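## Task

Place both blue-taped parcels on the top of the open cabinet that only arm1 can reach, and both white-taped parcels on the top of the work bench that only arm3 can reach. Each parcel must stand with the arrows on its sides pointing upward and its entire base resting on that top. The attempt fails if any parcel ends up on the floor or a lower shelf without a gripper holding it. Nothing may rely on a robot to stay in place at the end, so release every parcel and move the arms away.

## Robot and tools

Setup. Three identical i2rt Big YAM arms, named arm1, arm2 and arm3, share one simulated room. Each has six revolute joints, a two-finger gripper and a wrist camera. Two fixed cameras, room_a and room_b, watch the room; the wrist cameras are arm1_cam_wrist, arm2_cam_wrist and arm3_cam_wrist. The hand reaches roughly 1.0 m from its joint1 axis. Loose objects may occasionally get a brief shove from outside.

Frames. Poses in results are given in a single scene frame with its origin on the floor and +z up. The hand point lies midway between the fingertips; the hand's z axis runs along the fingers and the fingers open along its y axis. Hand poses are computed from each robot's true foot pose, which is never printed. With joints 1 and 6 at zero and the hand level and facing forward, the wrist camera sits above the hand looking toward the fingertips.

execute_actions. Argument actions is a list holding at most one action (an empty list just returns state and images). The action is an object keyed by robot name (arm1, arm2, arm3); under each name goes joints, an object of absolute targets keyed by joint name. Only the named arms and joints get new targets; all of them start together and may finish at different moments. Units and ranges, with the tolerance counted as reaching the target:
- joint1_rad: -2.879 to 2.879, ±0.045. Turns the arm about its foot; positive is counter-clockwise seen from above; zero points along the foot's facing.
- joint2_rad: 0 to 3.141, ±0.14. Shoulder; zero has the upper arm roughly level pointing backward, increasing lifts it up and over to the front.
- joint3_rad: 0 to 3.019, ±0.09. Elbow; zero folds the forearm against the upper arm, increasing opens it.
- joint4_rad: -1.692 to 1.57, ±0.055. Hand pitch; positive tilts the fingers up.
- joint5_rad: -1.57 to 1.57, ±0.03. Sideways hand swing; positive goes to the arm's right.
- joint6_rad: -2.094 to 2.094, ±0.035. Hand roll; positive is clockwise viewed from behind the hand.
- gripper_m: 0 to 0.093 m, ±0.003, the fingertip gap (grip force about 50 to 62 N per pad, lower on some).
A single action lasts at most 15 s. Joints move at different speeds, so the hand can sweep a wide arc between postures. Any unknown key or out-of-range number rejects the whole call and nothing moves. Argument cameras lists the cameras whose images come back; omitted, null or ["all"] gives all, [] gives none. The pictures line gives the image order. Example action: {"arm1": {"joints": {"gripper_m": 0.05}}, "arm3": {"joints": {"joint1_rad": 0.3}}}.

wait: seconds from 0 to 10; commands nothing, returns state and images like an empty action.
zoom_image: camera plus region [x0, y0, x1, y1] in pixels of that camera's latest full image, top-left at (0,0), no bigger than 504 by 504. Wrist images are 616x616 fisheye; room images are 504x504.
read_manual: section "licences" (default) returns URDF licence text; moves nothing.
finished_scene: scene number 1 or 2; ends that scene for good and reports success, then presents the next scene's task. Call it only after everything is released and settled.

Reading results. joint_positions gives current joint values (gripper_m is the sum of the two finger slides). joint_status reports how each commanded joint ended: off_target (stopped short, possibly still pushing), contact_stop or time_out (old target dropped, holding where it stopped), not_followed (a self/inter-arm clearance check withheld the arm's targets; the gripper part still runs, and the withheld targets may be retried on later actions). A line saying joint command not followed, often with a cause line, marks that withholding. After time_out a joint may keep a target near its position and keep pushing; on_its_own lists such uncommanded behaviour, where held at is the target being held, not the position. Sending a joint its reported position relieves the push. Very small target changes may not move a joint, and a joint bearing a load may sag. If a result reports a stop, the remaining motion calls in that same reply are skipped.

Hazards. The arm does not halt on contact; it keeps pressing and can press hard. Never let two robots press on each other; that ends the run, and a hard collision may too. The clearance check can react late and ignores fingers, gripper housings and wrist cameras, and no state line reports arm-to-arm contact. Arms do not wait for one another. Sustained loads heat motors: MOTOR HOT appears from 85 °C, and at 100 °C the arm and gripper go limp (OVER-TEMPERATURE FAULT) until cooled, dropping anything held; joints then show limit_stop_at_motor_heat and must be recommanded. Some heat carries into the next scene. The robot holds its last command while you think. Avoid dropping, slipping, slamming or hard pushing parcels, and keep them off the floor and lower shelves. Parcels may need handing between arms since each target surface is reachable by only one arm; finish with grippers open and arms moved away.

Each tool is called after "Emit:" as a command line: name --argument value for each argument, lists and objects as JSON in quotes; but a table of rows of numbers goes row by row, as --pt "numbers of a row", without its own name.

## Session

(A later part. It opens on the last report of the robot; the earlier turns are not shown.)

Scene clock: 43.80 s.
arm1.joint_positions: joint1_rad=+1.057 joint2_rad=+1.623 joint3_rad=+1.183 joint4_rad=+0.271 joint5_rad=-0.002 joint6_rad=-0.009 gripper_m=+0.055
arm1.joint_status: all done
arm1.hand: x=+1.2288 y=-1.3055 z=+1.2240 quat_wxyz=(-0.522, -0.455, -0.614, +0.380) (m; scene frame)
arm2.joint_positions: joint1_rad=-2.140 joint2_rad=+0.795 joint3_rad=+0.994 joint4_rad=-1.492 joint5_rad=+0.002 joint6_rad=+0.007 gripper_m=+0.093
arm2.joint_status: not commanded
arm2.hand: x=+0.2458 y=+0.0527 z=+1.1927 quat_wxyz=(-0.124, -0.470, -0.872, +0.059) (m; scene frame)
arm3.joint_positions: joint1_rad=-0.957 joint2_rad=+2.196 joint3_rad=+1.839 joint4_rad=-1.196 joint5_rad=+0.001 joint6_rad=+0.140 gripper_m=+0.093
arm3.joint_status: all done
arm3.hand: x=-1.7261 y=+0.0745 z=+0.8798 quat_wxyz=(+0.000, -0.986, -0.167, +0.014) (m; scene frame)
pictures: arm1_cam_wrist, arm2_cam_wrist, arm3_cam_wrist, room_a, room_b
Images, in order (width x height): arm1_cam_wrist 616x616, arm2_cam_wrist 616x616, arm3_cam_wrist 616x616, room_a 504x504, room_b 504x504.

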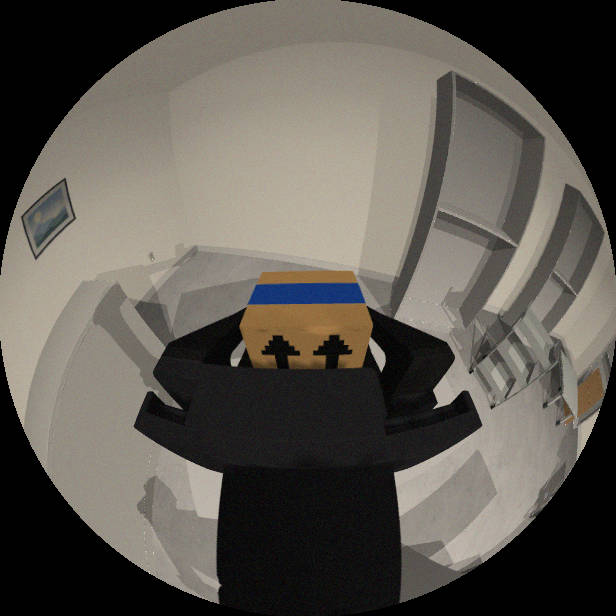

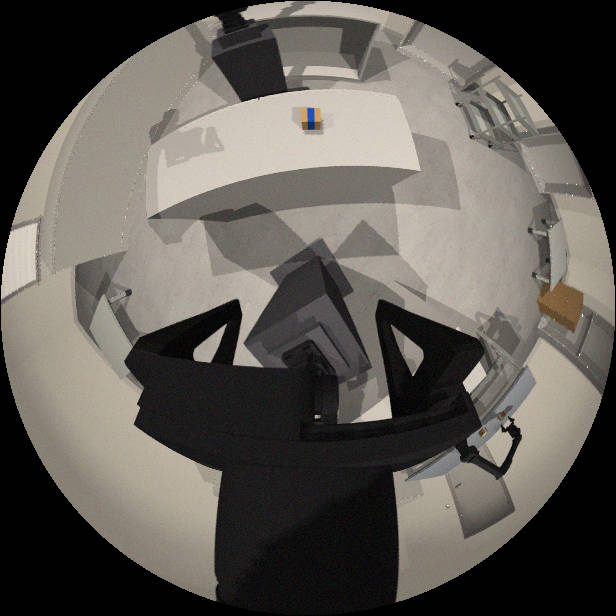

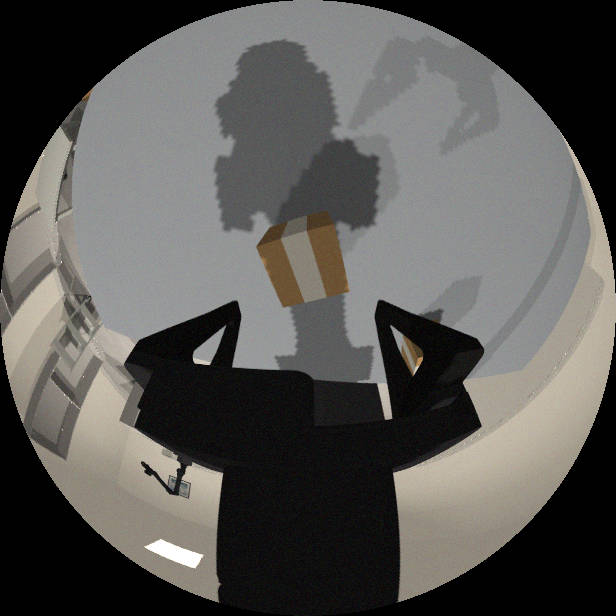

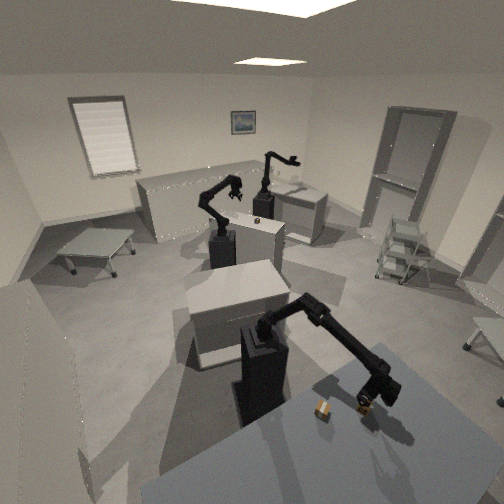

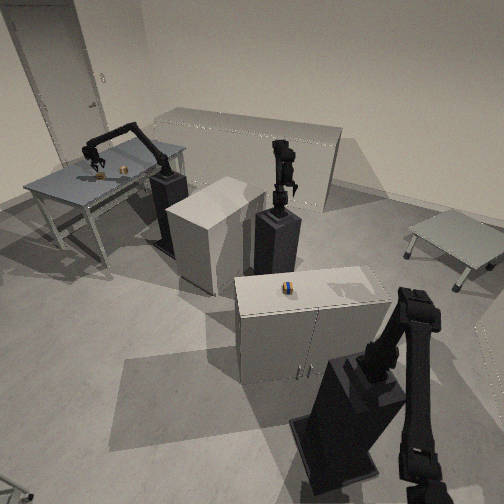

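Emit:
execute_actions --actions '[{"arm1":{"joints":{"joint1_rad":1.3,"joint2_rad":2.26,"joint3_rad":0.95,"joint4_rad":1.29}},"arm3":{"joints":{"joint2_rad":2.25,"joint3_rad":1.91,"joint4_rad":-1.18,"joint6_rad":-0.13}}}]' --cameras '["arm1_cam_wrist","arm3_cam_wrist","room_a"]'

Emit:
zoom_image --camera "room_a" --region '[240,140,340,230]'

Scene clock: 45.73 s.
arm1.joint_positions: joint1_rad=+1.301 joint2_rad=+2.285 joint3_rad=+0.929 joint4_rad=+1.260 joint5_rad=-0.002 joint6_rad=-0.007 gripper_m=+0.055
arm1.joint_status: all done
arm1.hand: x=+1.3630 y=-1.1922 z=+0.9009 quat_wxyz=(-0.589, -0.365, -0.642, +0.328) (m; scene frame)
arm2.joint_positions: joint1_rad=-2.140 joint2_rad=+0.795 joint3_rad=+0.994 joint4_rad=-1.492 joint5_rad=+0.002 joint6_rad=+0.007 gripper_m=+0.093
arm2.joint_status: not commanded
arm2.hand: x=+0.2458 y=+0.0527 z=+1.1927 quat_wxyz=(-0.124, -0.470, -0.872, +0.059) (m; scene frame)
arm3.joint_positions: joint1_rad=-0.957 joint2_rad=+2.250 joint3_rad=+1.862 joint4_rad=-1.196 joint5_rad=+0.001 joint6_rad=-0.120 gripper_m=+0.093
arm3.joint_status: all done
arm3.hand: x=-1.7282 y=+0.0736 z=+0.8533 quat_wxyz=(+0.004, -0.956, -0.294, -0.002) (m; scene frame)
pictures: arm1_cam_wrist, arm3_cam_wrist, room_a
Images, in order (width x height): arm1_cam_wrist 616x616, arm3_cam_wrist 616x616, room_a 504x504.

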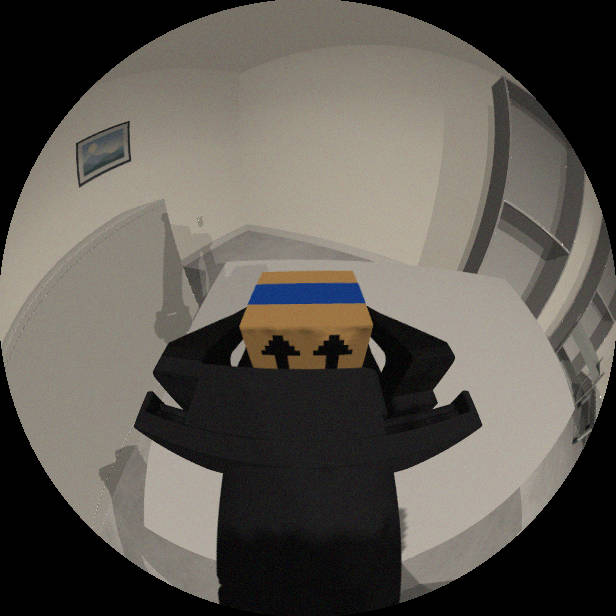

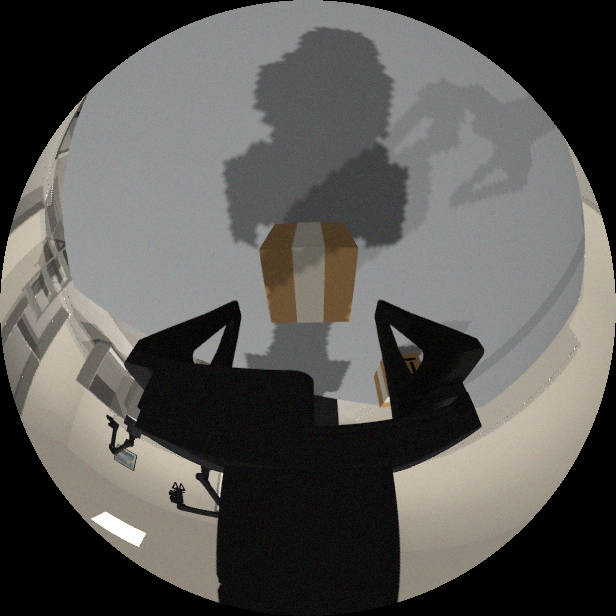

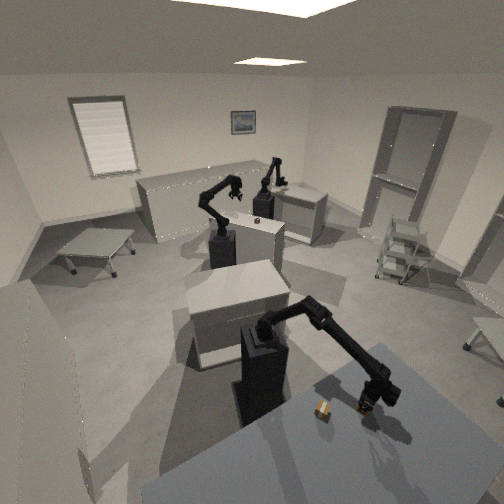

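Region (240, 140, 340, 230) of room_a's 504x504 image, scaled by 5.040, with more detail than that image has; it fills the top 454 rows of this view, and the rest is white.

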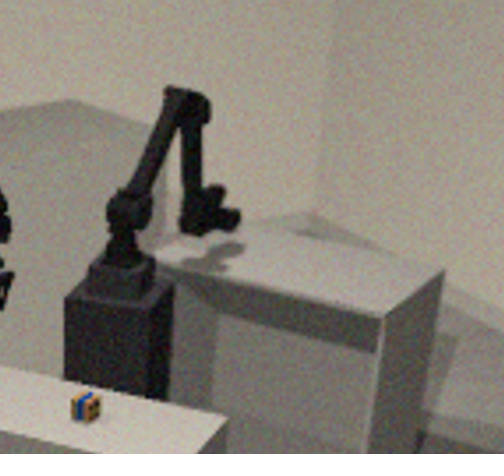

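Emit:
execute_actions --actions '[{"arm1":{"joints":{"joint1_rad":1.1,"joint2_rad":2.44,"joint3_rad":1.11,"joint4_rad":1.29}},"arm3":{"joints":{"joint2_rad":2.335,"joint3_rad":1.93,"joint4_rad":-1.1}}}]' --cameras '["arm1_cam_wrist","arm3_cam_wrist","room_a"]'

Emit:
zoom_image --camera "room_a" --region '[260,160,320,210]'

Scene clock: 47.20 s.
arm1.joint_positions: joint1_rad=+1.100 joint2_rad=+2.452 joint3_rad=+1.099 joint4_rad=+1.266 joint5_rad=+0.002 joint6_rad=-0.007 gripper_m=+0.055
arm1.joint_status: all done
arm1.hand: x=+1.2582 y=-1.2830 z=+0.8480 quat_wxyz=(-0.554, -0.428, -0.600, +0.387) (m; scene frame)
arm2.joint_positions: joint1_rad=-2.140 joint2_rad=+0.795 joint3_rad=+0.994 joint4_rad=-1.492 joint5_rad=+0.002 joint6_rad=+0.007 gripper_m=+0.093
arm2.joint_status: not commanded
arm2.hand: x=+0.2458 y=+0.0527 z=+1.1927 quat_wxyz=(-0.124, -0.470, -0.872, +0.059) (m; scene frame)
arm3.joint_positions: joint1_rad=-0.957 joint2_rad=+2.346 joint3_rad=+1.889 joint4_rad=-1.117 joint5_rad=+0.001 joint6_rad=-0.120 gripper_m=+0.093
arm3.joint_status: all done
arm3.hand: x=-1.7416 y=+0.0670 z=+0.8006 quat_wxyz=(+0.003, -0.956, -0.294, +0.003) (m; scene frame)
pictures: arm1_cam_wrist, arm3_cam_wrist, room_a
Images, in order (width x height): arm1_cam_wrist 616x616, arm3_cam_wrist 616x616, room_a 504x504.

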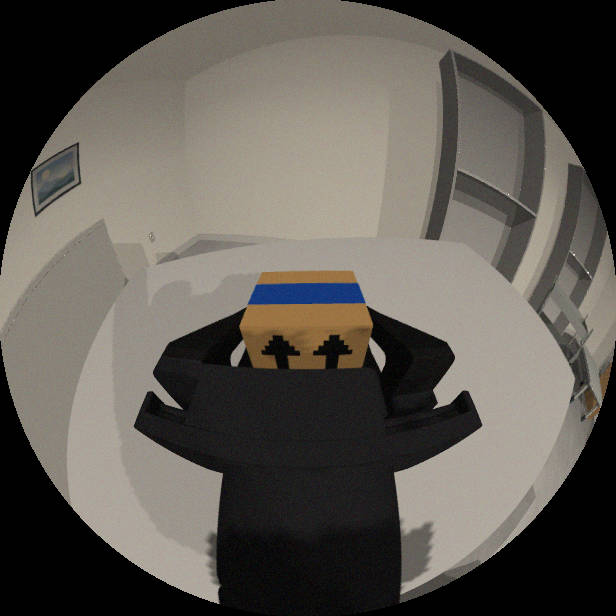

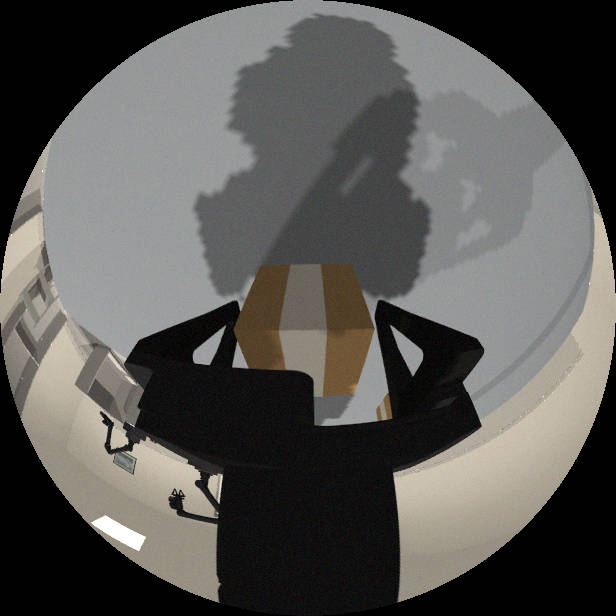

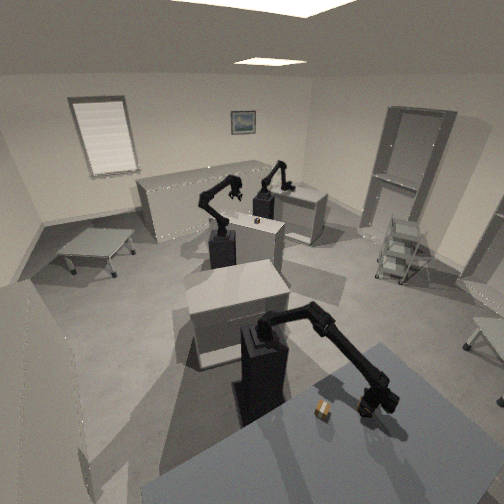

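Region (260, 160, 320, 210) of room_a's 504x504 image, scaled by 8.400, with more detail than that image has.

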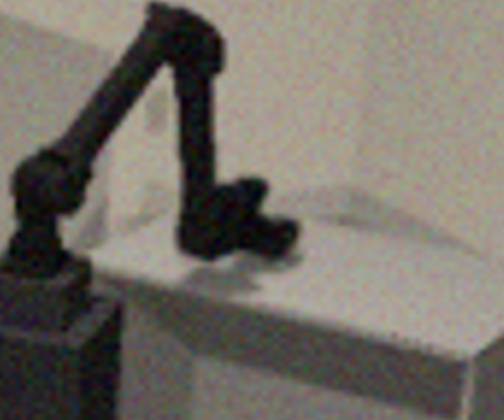

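Emit:
execute_actions --actions '[{"arm1":{"joints":{"joint2_rad":2.515,"joint3_rad":1.14}},"arm3":{"joints":{"joint2_rad":2.37,"joint4_rad":-1.145}}}]' --cameras '[]'

Emit:
execute_actions --actions '[{"arm1":{"joints":{"joint2_rad":2.56,"joint3_rad":1.17}},"arm3":{"joints":{"gripper_m":0.03}}}]' --cameras '["arm1_cam_wrist","arm3_cam_wrist","room_a"]'

Emit:
zoom_image --camera "room_a" --region '[260,160,320,210]'

Scene clock: 48.30 s.
arm1.joint_positions: joint1_rad=+1.100 joint2_rad=+2.509 joint3_rad=+1.122 joint4_rad=+1.275 joint5_rad=+0.002 joint6_rad=-0.004 gripper_m=+0.055
arm1.joint_status: all done
arm1.hand: x=+1.2577 y=-1.2802 z=+0.8203 quat_wxyz=(-0.548, -0.433, -0.606, +0.381) (m; scene frame)
arm2.joint_positions: joint1_rad=-2.140 joint2_rad=+0.795 joint3_rad=+0.994 joint4_rad=-1.492 joint5_rad=+0.002 joint6_rad=+0.007 gripper_m=+0.093
arm2.joint_status: not commanded
arm2.hand: x=+0.2458 y=+0.0527 z=+1.1927 quat_wxyz=(-0.124, -0.470, -0.872, +0.059) (m; scene frame)
arm3.joint_positions: joint1_rad=-0.957 joint2_rad=+2.362 joint3_rad=+1.889 joint4_rad=-1.129 joint5_rad=+0.001 joint6_rad=-0.121 gripper_m=+0.093
arm3.joint_status: all done
arm3.hand: x=-1.7362 y=+0.0699 z=+0.7899 quat_wxyz=(+0.006, -0.956, -0.294, -0.011) (m; scene frame)
pictures: none
No camera images: the call's "cameras" was empty. Leave "cameras" out to get every camera's image.

Scene clock: 48.93 s.
arm1.joint_positions: joint1_rad=+1.100 joint2_rad=+2.529 joint3_rad=+1.157 joint4_rad=+1.281 joint5_rad=+0.002 joint6_rad=-0.002 gripper_m=+0.055
arm1.joint_status: all done
arm1.hand: x=+1.2608 y=-1.2889 z=+0.8196 quat_wxyz=(-0.554, -0.430, -0.600, +0.385) (m; scene frame)
arm2.joint_positions: joint1_rad=-2.140 joint2_rad=+0.795 joint3_rad=+0.994 joint4_rad=-1.492 joint5_rad=+0.002 joint6_rad=+0.007 gripper_m=+0.093
arm2.joint_status: not commanded
arm2.hand: x=+0.2458 y=+0.0527 z=+1.1927 quat_wxyz=(-0.124, -0.470, -0.872, +0.059) (m; scene frame)
arm3.joint_positions: joint1_rad=-0.957 joint2_rad=+2.362 joint3_rad=+1.889 joint4_rad=-1.129 joint5_rad=+0.001 joint6_rad=-0.121 gripper_m=+0.057
arm3.joint_status: gripper_m off_target (ended at +0.057, target +0.030)
arm3.hand: x=-1.7362 y=+0.0698 z=+0.7899 quat_wxyz=(+0.006, -0.956, -0.294, -0.011) (m; scene frame)
pictures: arm1_cam_wrist, arm3_cam_wrist, room_a
Images, in order (width x height): arm1_cam_wrist 616x616, arm3_cam_wrist 616x616, room_a 504x504.

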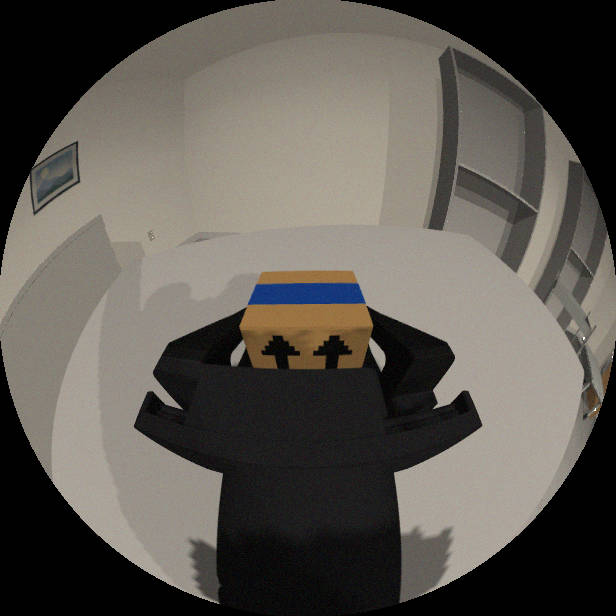

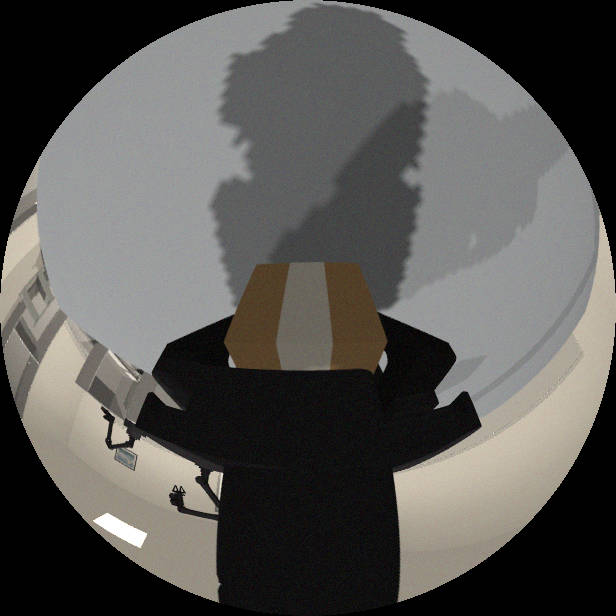

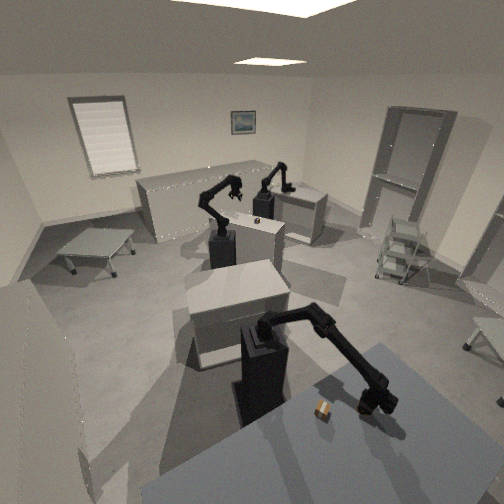

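Region (260, 160, 320, 210) of room_a's 504x504 image, scaled by 8.400, with more detail than that image has.

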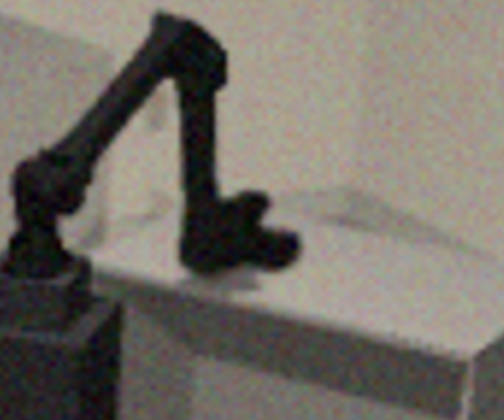

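Emit:
execute_actions --actions '[{"arm1":{"joints":{"joint2_rad":2.52,"gripper_m":0.093}},"arm3":{"joints":{"joint2_rad":1.9}}}]' --cameras '["arm1_cam_wrist"]'

Emit:
execute_actions --actions '[{"arm1":{"joints":{"joint2_rad":2.0}},"arm3":{"joints":{"joint3_rad":1.0,"joint4_rad":0.9,"joint6_rad":0,"joint1_rad":-0.88}}}]' --cameras '["room_a"]'

Emit:
execute_actions --actions '[{"arm1":{"joints":{"joint1_rad":-1.41,"joint3_rad":1.84,"joint4_rad":-1.1,"joint6_rad":0.4}},"arm3":{"joints":{"joint2_rad":2.28,"joint3_rad":0.96,"joint4_rad":1.28}}}]' --cameras '["room_a"]'

Emit:
zoom_image --camera "room_a" --region '[290,340,400,440]'

Emit:
execute_actions --actions '[{"arm1":{"joints":{"joint2_rad":2.27}},"arm3":{"joints":{"joint2_rad":2.34,"joint3_rad":0.97,"joint4_rad":1.31}}}]'

Scene clock: 51.03 s.
arm1.joint_positions: joint1_rad=+1.100 joint2_rad=+2.529 joint3_rad=+1.157 joint4_rad=+1.281 joint5_rad=+0.002 joint6_rad=-0.002 gripper_m=+0.093
arm1.joint_status: all done
arm1.hand: x=+1.2608 y=-1.2889 z=+0.8196 quat_wxyz=(-0.554, -0.430, -0.600, +0.385) (m; scene frame)
arm2.joint_positions: joint1_rad=-2.140 joint2_rad=+0.795 joint3_rad=+0.994 joint4_rad=-1.492 joint5_rad=+0.002 joint6_rad=+0.007 gripper_m=+0.093
arm2.joint_status: not commanded
arm2.hand: x=+0.2458 y=+0.0527 z=+1.1927 quat_wxyz=(-0.124, -0.470, -0.872, +0.059) (m; scene frame)
arm3.joint_positions: joint1_rad=-0.957 joint2_rad=+1.923 joint3_rad=+1.916 joint4_rad=-1.132 joint5_rad=+0.001 joint6_rad=-0.121 gripper_m=+0.057
arm3.joint_status: all done
arm3.hand: x=-1.7598 y=+0.0554 z=+1.0982 quat_wxyz=(-0.035, -0.932, -0.288, +0.216) (m; scene frame)
pictures: arm1_cam_wrist
Images, in order (width x height): arm1_cam_wrist 616x616.

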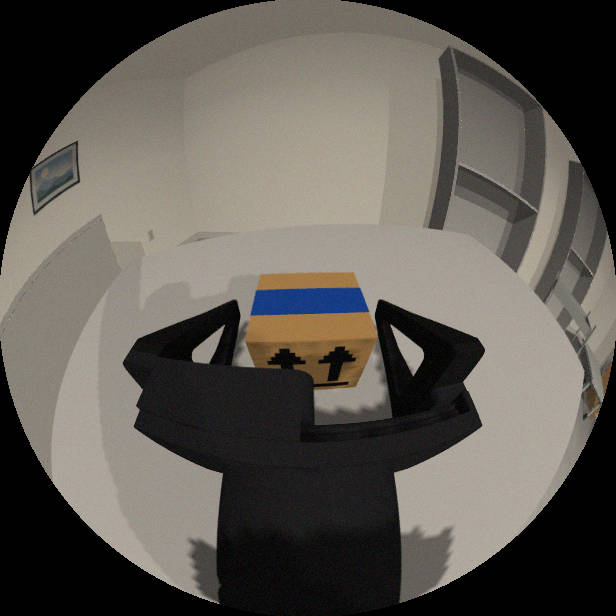

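Scene clock: 53.07 s.
arm1.joint_positions: joint1_rad=+1.100 joint2_rad=+1.999 joint3_rad=+1.157 joint4_rad=+1.283 joint5_rad=+0.002 joint6_rad=-0.002 gripper_m=+0.093
arm1.joint_status: all done
arm1.hand: x=+1.2638 y=-1.3153 z=+1.1906 quat_wxyz=(-0.692, -0.314, -0.433, +0.485) (m; scene frame)
arm2.joint_positions: joint1_rad=-2.140 joint2_rad=+0.795 joint3_rad=+0.994 joint4_rad=-1.492 joint5_rad=+0.002 joint6_rad=+0.007 gripper_m=+0.093
arm2.joint_status: not commanded
arm2.hand: x=+0.2458 y=+0.0527 z=+1.1927 quat_wxyz=(-0.124, -0.470, -0.872, +0.059) (m; scene frame)
arm3.joint_positions: joint1_rad=-0.872 joint2_rad=+1.921 joint3_rad=+0.996 joint4_rad=+0.864 joint5_rad=+0.001 joint6_rad=-0.009 gripper_m=+0.057
arm3.joint_status: all done
arm3.hand: x=-1.7225 y=+0.0089 z=+1.0044 quat_wxyz=(-0.185, -0.695, -0.207, +0.663) (m; scene frame)
pictures: room_a
Images, in order (width x height): room_a 504x504.

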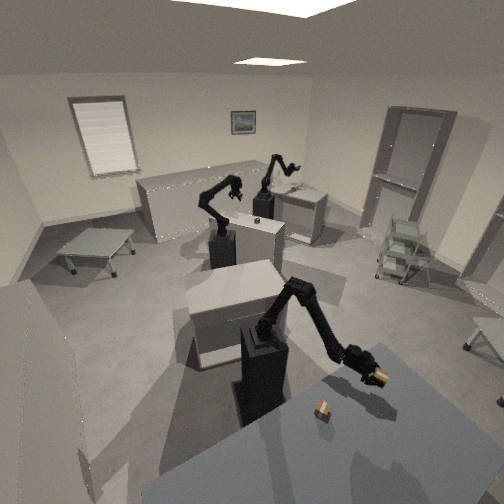

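Scene clock: 55.60 s.
arm1.joint_positions: joint1_rad=-1.413 joint2_rad=+2.019 joint3_rad=+1.808 joint4_rad=-1.087 joint5_rad=+0.001 joint6_rad=+0.394 gripper_m=+0.093
arm1.joint_status: all done
arm1.hand: x=+0.4596 y=-0.2502 z=+1.0401 quat_wxyz=(+0.020, -0.872, +0.472, +0.129) (m; scene frame)
arm2.joint_positions: joint1_rad=-2.140 joint2_rad=+0.795 joint3_rad=+0.994 joint4_rad=-1.492 joint5_rad=+0.002 joint6_rad=+0.007 gripper_m=+0.093
arm2.joint_status: not commanded
arm2.hand: x=+0.2458 y=+0.0527 z=+1.1927 quat_wxyz=(-0.124, -0.470, -0.872, +0.059) (m; scene frame)
arm3.joint_positions: joint1_rad=-0.872 joint2_rad=+2.313 joint3_rad=+0.948 joint4_rad=+1.245 joint5_rad=+0.001 joint6_rad=-0.009 gripper_m=+0.057
arm3.joint_status: all done
arm3.hand: x=-1.6898 y=+0.0310 z=+0.8211 quat_wxyz=(-0.179, -0.715, -0.212, +0.642) (m; scene frame)
pictures: room_a
Images, in order (width x height): room_a 504x504.

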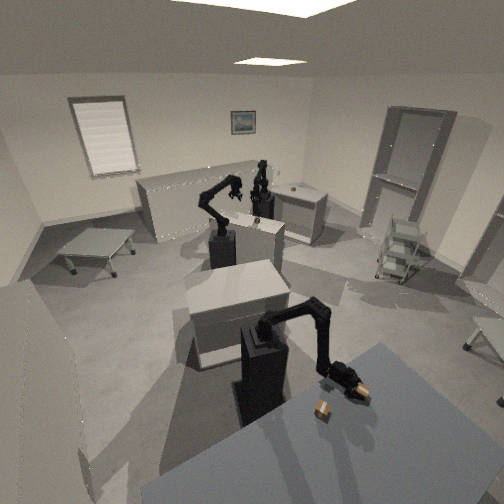

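Region (290, 340, 400, 440) of room_a's 504x504 image, scaled by 4.582, with more detail than that image has; it fills the top 458 rows of this view, and the rest is white.

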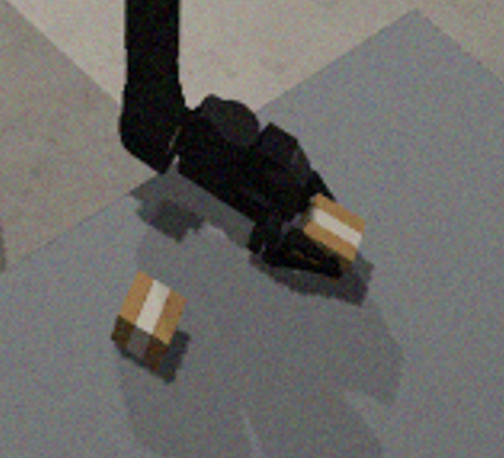

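Scene clock: 57.00 s.
arm1.joint_positions: joint1_rad=-1.413 joint2_rad=+2.297 joint3_rad=+1.810 joint4_rad=-1.091 joint5_rad=+0.001 joint6_rad=+0.394 gripper_m=+0.093
arm1.joint_status: all done
arm1.hand: x=+0.4847 y=-0.2648 z=+0.8587 quat_wxyz=(+0.006, -0.879, +0.477, -0.010) (m; scene frame)
arm2.joint_positions: joint1_rad=-2.140 joint2_rad=+0.795 joint3_rad=+0.994 joint4_rad=-1.492 joint5_rad=+0.002 joint6_rad=+0.007 gripper_m=+0.093
arm2.joint_status: not commanded
arm2.hand: x=+0.2458 y=+0.0527 z=+1.1927 quat_wxyz=(-0.124, -0.470, -0.872, +0.059) (m; scene frame)
arm3.joint_positions: joint1_rad=-0.872 joint2_rad=+2.340 joint3_rad=+0.948 joint4_rad=+1.276 joint5_rad=+0.001 joint6_rad=-0.009 gripper_m=+0.057
arm3.joint_status: all done
arm3.hand: x=-1.6867 y=+0.0331 z=+0.8117 quat_wxyz=(-0.180, -0.713, -0.212, +0.643) (m; scene frame)
pictures: arm1_cam_wrist, arm2_cam_wrist, arm3_cam_wrist, room_a, room_b
Images, in order (width x height): arm1_cam_wrist 616x616, arm2_cam_wrist 616x616, arm3_cam_wrist 616x616, room_a 504x504, room_b 504x504.

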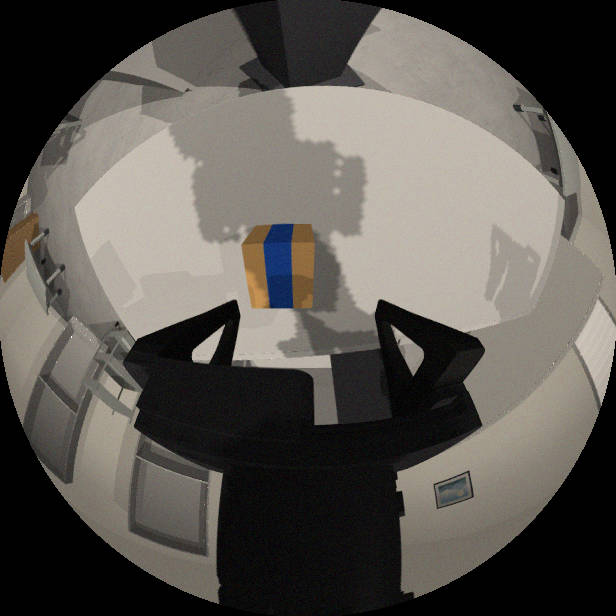

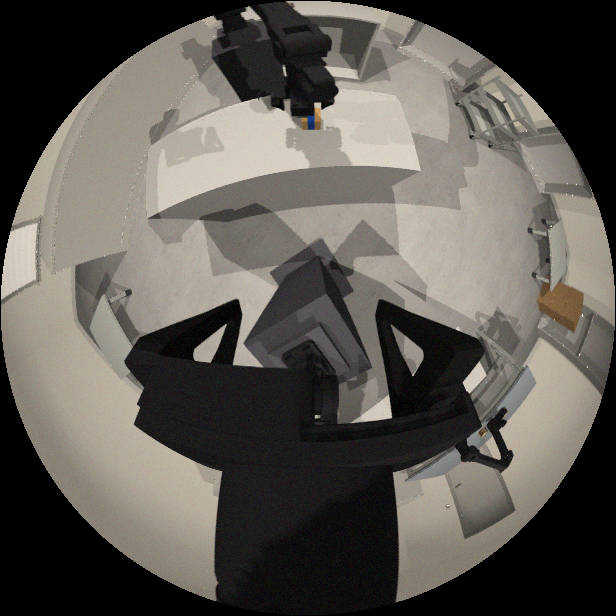

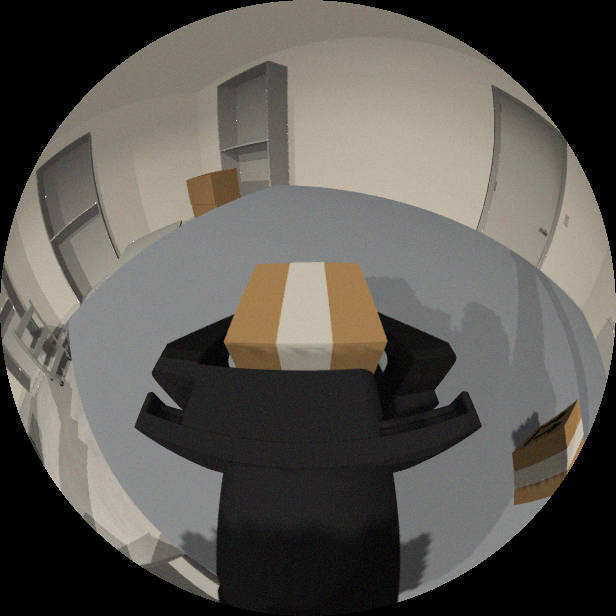

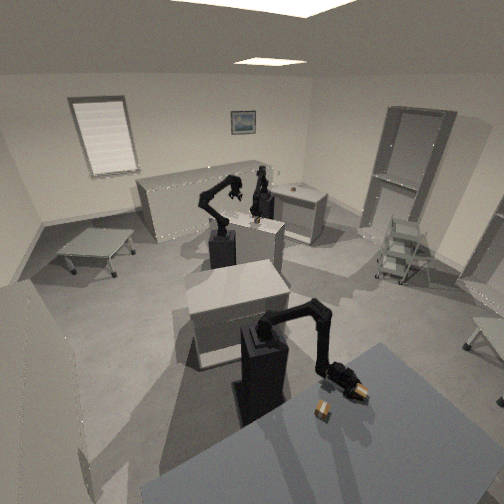

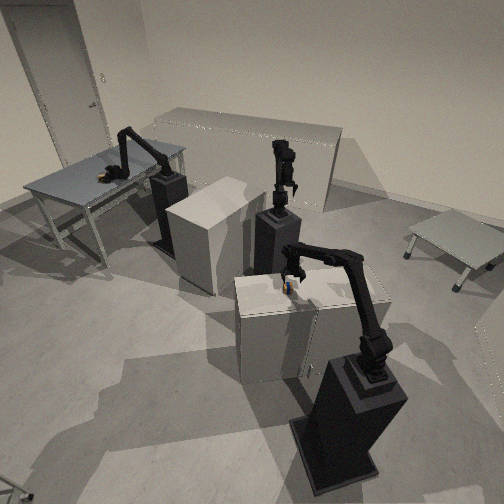

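Emit:
execute_actions --actions '[{"arm1":{"joints":{"joint1_rad":-1.378,"joint2_rad":2.33,"joint4_rad":-1.03}},"arm3":{"joints":{"joint2_rad":2.375}}}]' --cameras '["arm1_cam_wrist"]'

Emit:
execute_actions --actions '[{"arm1":{"joints":{"joint2_rad":2.39,"joint4_rad":-0.96}},"arm3":{"joints":{"gripper_m":0.093}}}]' --cameras '["arm1_cam_wrist","arm3_cam_wrist"]'

Scene clock: 58.07 s.
arm1.joint_positions: joint1_rad=-1.376 joint2_rad=+2.322 joint3_rad=+1.810 joint4_rad=-1.045 joint5_rad=+0.001 joint6_rad=+0.394 gripper_m=+0.093
arm1.joint_status: all done
arm1.hand: x=+0.4661 y=-0.2814 z=+0.8425 quat_wxyz=(+0.006, -0.888, +0.460, +0.001) (m; scene frame)
arm2.joint_positions: joint1_rad=-2.140 joint2_rad=+0.795 joint3_rad=+0.994 joint4_rad=-1.492 joint5_rad=+0.002 joint6_rad=+0.007 gripper_m=+0.093
arm2.joint_status: not commanded
arm2.hand: x=+0.2458 y=+0.0527 z=+1.1927 quat_wxyz=(-0.124, -0.470, -0.872, +0.059) (m; scene frame)
arm3.joint_positions: joint1_rad=-0.872 joint2_rad=+2.354 joint3_rad=+0.950 joint4_rad=+1.291 joint5_rad=+0.001 joint6_rad=-0.005 gripper_m=+0.057
arm3.joint_status: all done
arm3.hand: x=-1.6856 y=+0.0338 z=+0.8074 quat_wxyz=(-0.181, -0.713, -0.210, +0.644) (m; scene frame)
pictures: arm1_cam_wrist
Images, in order (width x height): arm1_cam_wrist 616x616.

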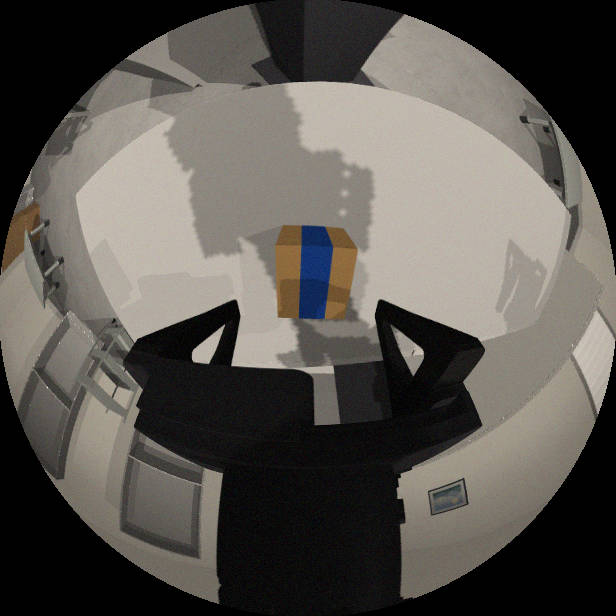

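Scene clock: 59.03 s.
arm1.joint_positions: joint1_rad=-1.376 joint2_rad=+2.396 joint3_rad=+1.810 joint4_rad=-0.974 joint5_rad=+0.001 joint6_rad=+0.394 gripper_m=+0.093
arm1.joint_status: all done
arm1.hand: x=+0.4662 y=-0.2808 z=+0.7952 quat_wxyz=(+0.006, -0.888, +0.460, -0.001) (m; scene frame)
arm2.joint_positions: joint1_rad=-2.140 joint2_rad=+0.795 joint3_rad=+0.994 joint4_rad=-1.492 joint5_rad=+0.002 joint6_rad=+0.007 gripper_m=+0.093
arm2.joint_status: not commanded
arm2.hand: x=+0.2458 y=+0.0527 z=+1.1927 quat_wxyz=(-0.124, -0.470, -0.872, +0.059) (m; scene frame)
arm3.joint_positions: joint1_rad=-0.872 joint2_rad=+2.358 joint3_rad=+0.950 joint4_rad=+1.292 joint5_rad=+0.001 joint6_rad=-0.006 gripper_m=+0.093
arm3.joint_status: all done
arm3.hand: x=-1.6851 y=+0.0341 z=+0.8052 quat_wxyz=(-0.181, -0.714, -0.210, +0.643) (m; scene frame)
pictures: arm1_cam_wrist, arm3_cam_wrist
Images, in order (width x height): arm1_cam_wrist 616x616, arm3_cam_wrist 616x616.

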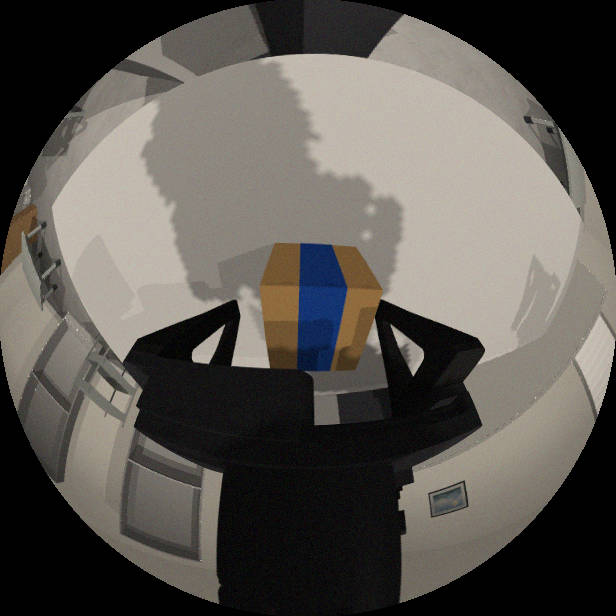

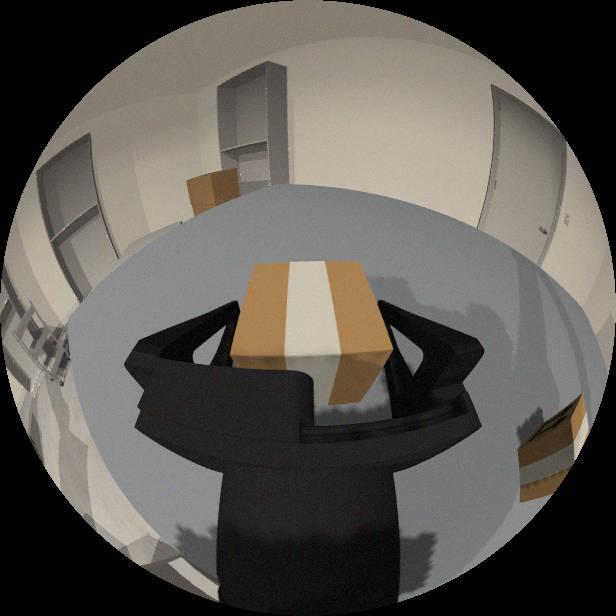

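Emit:
execute_actions --actions '[{"arm1":{"joints":{"joint2_rad":2.42,"joint1_rad":-1.39}},"arm3":{"joints":{"joint2_rad":1.8}}}]' --cameras '[]'

Emit:
execute_actions --actions '[{"arm1":{"joints":{"gripper_m":0.03}}}]' --cameras '["arm1_cam_wrist"]'

Emit:
execute_actions --actions '[{"arm1":{"joints":{"joint2_rad":2.2,"joint4_rad":-1.08}},"arm3":{"joints":{"joint2_rad":1.3}}}]' --cameras '[]'

Emit:
execute_actions --actions '[{"arm1":{"joints":{"joint1_rad":0.8,"joint6_rad":0}},"arm3":{"joints":{"joint1_rad":-0.5,"joint3_rad":1.2,"joint4_rad":-1.1}}}]' --cameras '["arm1_cam_wrist","arm3_cam_wrist","room_a"]'

Scene clock: 60.83 s.
arm1.joint_positions: joint1_rad=-1.383 joint2_rad=+2.409 joint3_rad=+1.810 joint4_rad=-0.974 joint5_rad=+0.001 joint6_rad=+0.394 gripper_m=+0.093
arm1.joint_status: all done
arm1.hand: x=+0.4716 y=-0.2790 z=+0.7867 quat_wxyz=(+0.006, -0.886, +0.463, -0.007) (m; scene frame)
arm2.joint_positions: joint1_rad=-2.140 joint2_rad=+0.795 joint3_rad=+0.994 joint4_rad=-1.492 joint5_rad=+0.002 joint6_rad=+0.007 gripper_m=+0.093
arm2.joint_status: not commanded
arm2.hand: x=+0.2458 y=+0.0527 z=+1.1927 quat_wxyz=(-0.124, -0.470, -0.872, +0.059) (m; scene frame)
arm3.joint_positions: joint1_rad=-0.872 joint2_rad=+1.794 joint3_rad=+0.950 joint4_rad=+1.297 joint5_rad=+0.001 joint6_rad=-0.006 gripper_m=+0.093
arm3.joint_status: all done
arm3.hand: x=-1.6834 y=+0.0321 z=+1.1680 quat_wxyz=(-0.232, -0.505, -0.150, +0.818) (m; scene frame)
pictures: none
No camera images: the call's "cameras" was empty. Leave "cameras" out to get every camera's image.

Scene clock: 61.47 s.
arm1.joint_positions: joint1_rad=-1.383 joint2_rad=+2.409 joint3_rad=+1.810 joint4_rad=-0.974 joint5_rad=+0.001 joint6_rad=+0.394 gripper_m=+0.049
arm1.joint_status: gripper_m off_target (ended at +0.049, target +0.030)
arm1.hand: x=+0.4715 y=-0.2790 z=+0.7867 quat_wxyz=(+0.006, -0.886, +0.463, -0.007) (m; scene frame)
arm2.joint_positions: joint1_rad=-2.140 joint2_rad=+0.795 joint3_rad=+0.994 joint4_rad=-1.492 joint5_rad=+0.002 joint6_rad=+0.007 gripper_m=+0.093
arm2.joint_status: not commanded
arm2.hand: x=+0.2458 y=+0.0527 z=+1.1927 quat_wxyz=(-0.124, -0.470, -0.872, +0.059) (m; scene frame)
arm3.joint_positions: joint1_rad=-0.872 joint2_rad=+1.794 joint3_rad=+0.950 joint4_rad=+1.297 joint5_rad=+0.001 joint6_rad=-0.006 gripper_m=+0.093
arm3.joint_status: not commanded
arm3.hand: x=-1.6834 y=+0.0321 z=+1.1680 quat_wxyz=(-0.232, -0.505, -0.150, +0.818) (m; scene frame)
pictures: arm1_cam_wrist
Images, in order (width x height): arm1_cam_wrist 616x616.

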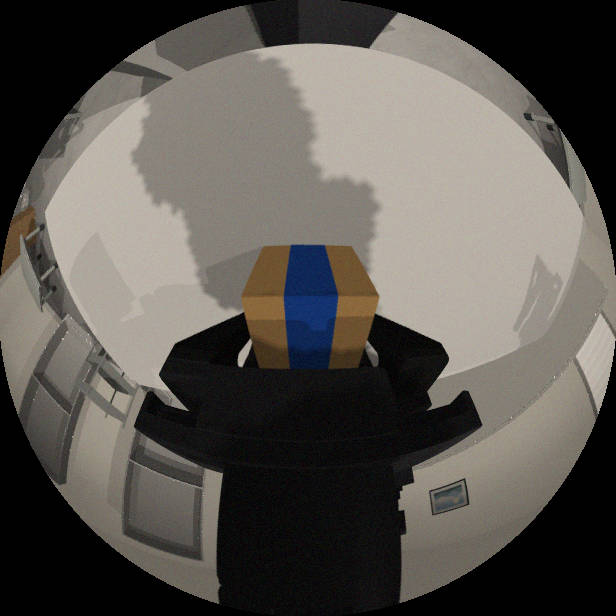

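Scene clock: 62.90 s.
arm1.joint_positions: joint1_rad=-1.383 joint2_rad=+2.195 joint3_rad=+1.813 joint4_rad=-1.068 joint5_rad=+0.001 joint6_rad=+0.394 gripper_m=+0.049
arm1.joint_status: all done
arm1.hand: x=+0.4538 y=-0.2696 z=+0.9257 quat_wxyz=(+0.011, -0.885, +0.462, +0.053) (m; scene frame)
arm2.joint_positions: joint1_rad=-2.140 joint2_rad=+0.795 joint3_rad=+0.994 joint4_rad=-1.492 joint5_rad=+0.002 joint6_rad=+0.007 gripper_m=+0.093
arm2.joint_status: not commanded
arm2.hand: x=+0.2458 y=+0.0527 z=+1.1927 quat_wxyz=(-0.124, -0.470, -0.872, +0.059) (m; scene frame)
arm3.joint_positions: joint1_rad=-0.872 joint2_rad=+1.298 joint3_rad=+0.950 joint4_rad=+1.303 joint5_rad=+0.001 joint6_rad=-0.006 gripper_m=+0.093
arm3.joint_status: all done
arm3.hand: x=-1.5449 y=+0.1171 z=+1.4434 quat_wxyz=(-0.261, -0.286, -0.087, +0.918) (m; scene frame)
pictures: none
No camera images: the call's "cameras" was empty. Leave "cameras" out to get every camera's image.

Scene clock: 65.33 s.
arm1.joint_positions: joint1_rad=+0.800 joint2_rad=+2.198 joint3_rad=+1.813 joint4_rad=-1.068 joint5_rad=-0.001 joint6_rad=+0.006 gripper_m=+0.049
arm1.joint_status: all done
arm1.hand: x=+1.0562 y=-1.3193 z=+0.9301 quat_wxyz=(-0.047, -0.694, -0.718, +0.033) (m; scene frame)
arm2.joint_positions: joint1_rad=-2.140 joint2_rad=+0.795 joint3_rad=+0.994 joint4_rad=-1.492 joint5_rad=+0.002 joint6_rad=+0.007 gripper_m=+0.093
arm2.joint_status: not commanded
arm2.hand: x=+0.2458 y=+0.0527 z=+1.1927 quat_wxyz=(-0.124, -0.470, -0.872, +0.059) (m; scene frame)
arm3.joint_positions: joint1_rad=-0.494 joint2_rad=+1.300 joint3_rad=+1.160 joint4_rad=-1.084 joint5_rad=+0.000 joint6_rad=-0.006 gripper_m=+0.093
arm3.joint_status: all done
arm3.hand: x=-1.4011 y=+0.0153 z=+1.0867 quat_wxyz=(-0.075, -0.876, -0.449, +0.158) (m; scene frame)
pictures: arm1_cam_wrist, arm3_cam_wrist, room_a
Images, in order (width x height): arm1_cam_wrist 616x616, arm3_cam_wrist 616x616, room_a 504x504.

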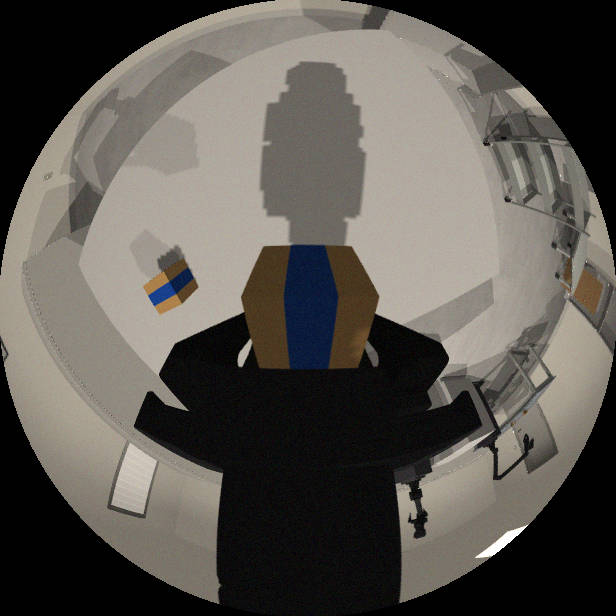

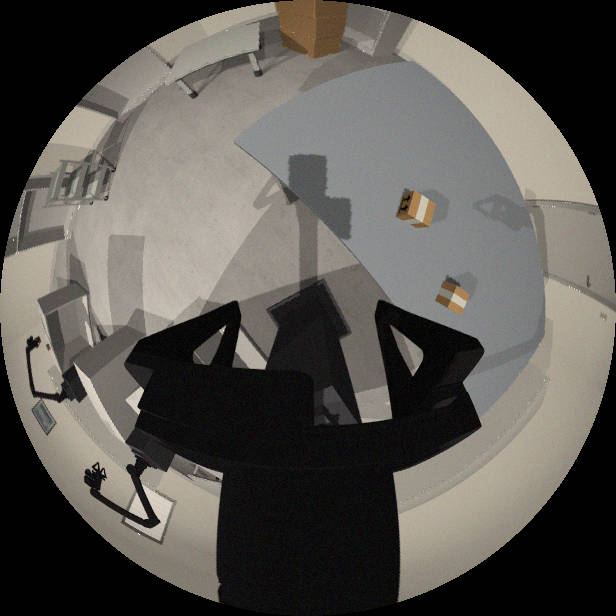

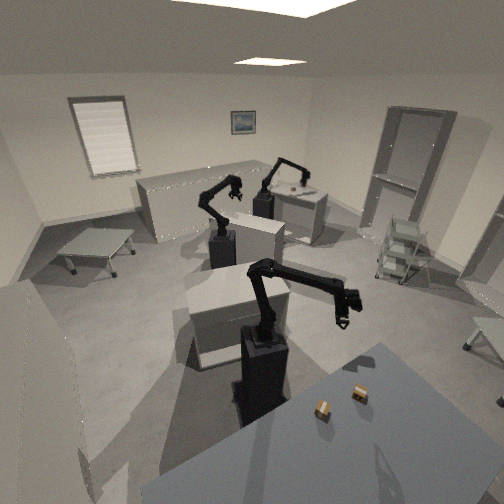

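Emit:
zoom_image --camera "arm3_cam_wrist" --region '[380,175,450,245]'

Emit:
execute_actions --actions '[{"arm1":{"joints":{"joint2_rad":2.33,"joint4_rad":-0.99}}}]' --cameras '[]'

Emit:
execute_actions --actions '[{"arm1":{"joints":{"joint2_rad":2.39}}}]' --cameras '["arm1_cam_wrist"]'

Region (380, 175, 450, 245) of arm3_cam_wrist's 616x616 image, scaled by 7.200, with more detail than that image has.

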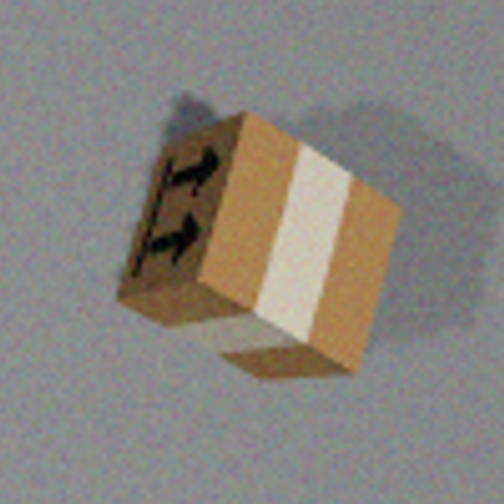

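Scene clock: 66.57 s.
arm1.joint_positions: joint1_rad=+0.800 joint2_rad=+2.361 joint3_rad=+1.813 joint4_rad=-1.004 joint5_rad=-0.001 joint6_rad=+0.006 gripper_m=+0.049
arm1.joint_status: all done
arm1.hand: x=+1.0574 y=-1.3063 z=+0.8242 quat_wxyz=(-0.012, -0.694, -0.719, -0.001) (m; scene frame)
arm2.joint_positions: joint1_rad=-2.140 joint2_rad=+0.795 joint3_rad=+0.994 joint4_rad=-1.492 joint5_rad=+0.002 joint6_rad=+0.007 gripper_m=+0.093
arm2.joint_status: not commanded
arm2.hand: x=+0.2458 y=+0.0527 z=+1.1927 quat_wxyz=(-0.124, -0.470, -0.872, +0.059) (m; scene frame)
arm3.joint_positions: joint1_rad=-0.494 joint2_rad=+1.300 joint3_rad=+1.160 joint4_rad=-1.084 joint5_rad=+0.000 joint6_rad=-0.006 gripper_m=+0.093
arm3.joint_status: not commanded
arm3.hand: x=-1.4011 y=+0.0153 z=+1.0867 quat_wxyz=(-0.075, -0.876, -0.449, +0.158) (m; scene frame)
pictures: none
No camera images: the call's "cameras" was empty. Leave "cameras" out to get every camera's image.

Scene clock: 67.43 s.
arm1.joint_positions: joint1_rad=+0.800 joint2_rad=+2.386 joint3_rad=+1.813 joint4_rad=-1.004 joint5_rad=-0.001 joint6_rad=+0.006 gripper_m=+0.049
arm1.joint_status: all done
arm1.hand: x=+1.0574 y=-1.3005 z=+0.8085 quat_wxyz=(-0.003, -0.694, -0.720, -0.009) (m; scene frame)
arm2.joint_positions: joint1_rad=-2.140 joint2_rad=+0.795 joint3_rad=+0.994 joint4_rad=-1.492 joint5_rad=+0.002 joint6_rad=+0.007 gripper_m=+0.093
arm2.joint_status: not commanded
arm2.hand: x=+0.2458 y=+0.0527 z=+1.1927 quat_wxyz=(-0.124, -0.470, -0.872, +0.059) (m; scene frame)
arm3.joint_positions: joint1_rad=-0.494 joint2_rad=+1.300 joint3_rad=+1.160 joint4_rad=-1.084 joint5_rad=+0.000 joint6_rad=-0.006 gripper_m=+0.093
arm3.joint_status: not commanded
arm3.hand: x=-1.4011 y=+0.0153 z=+1.0867 quat_wxyz=(-0.075, -0.876, -0.449, +0.158) (m; scene frame)
pictures: arm1_cam_wrist
Images, in order (width x height): arm1_cam_wrist 616x616.

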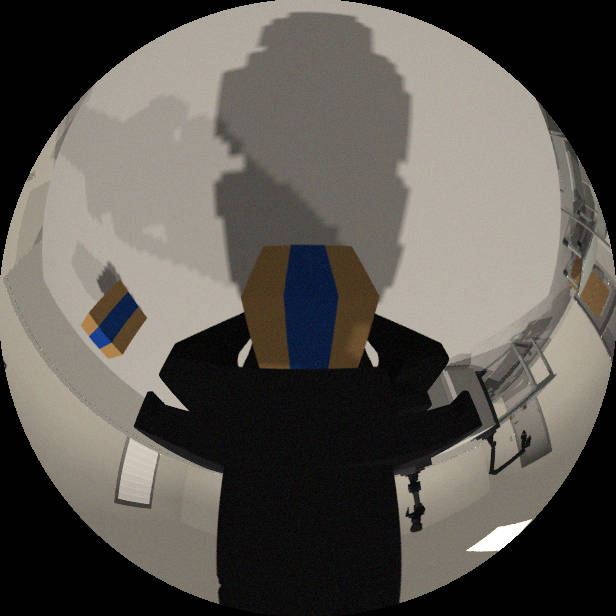

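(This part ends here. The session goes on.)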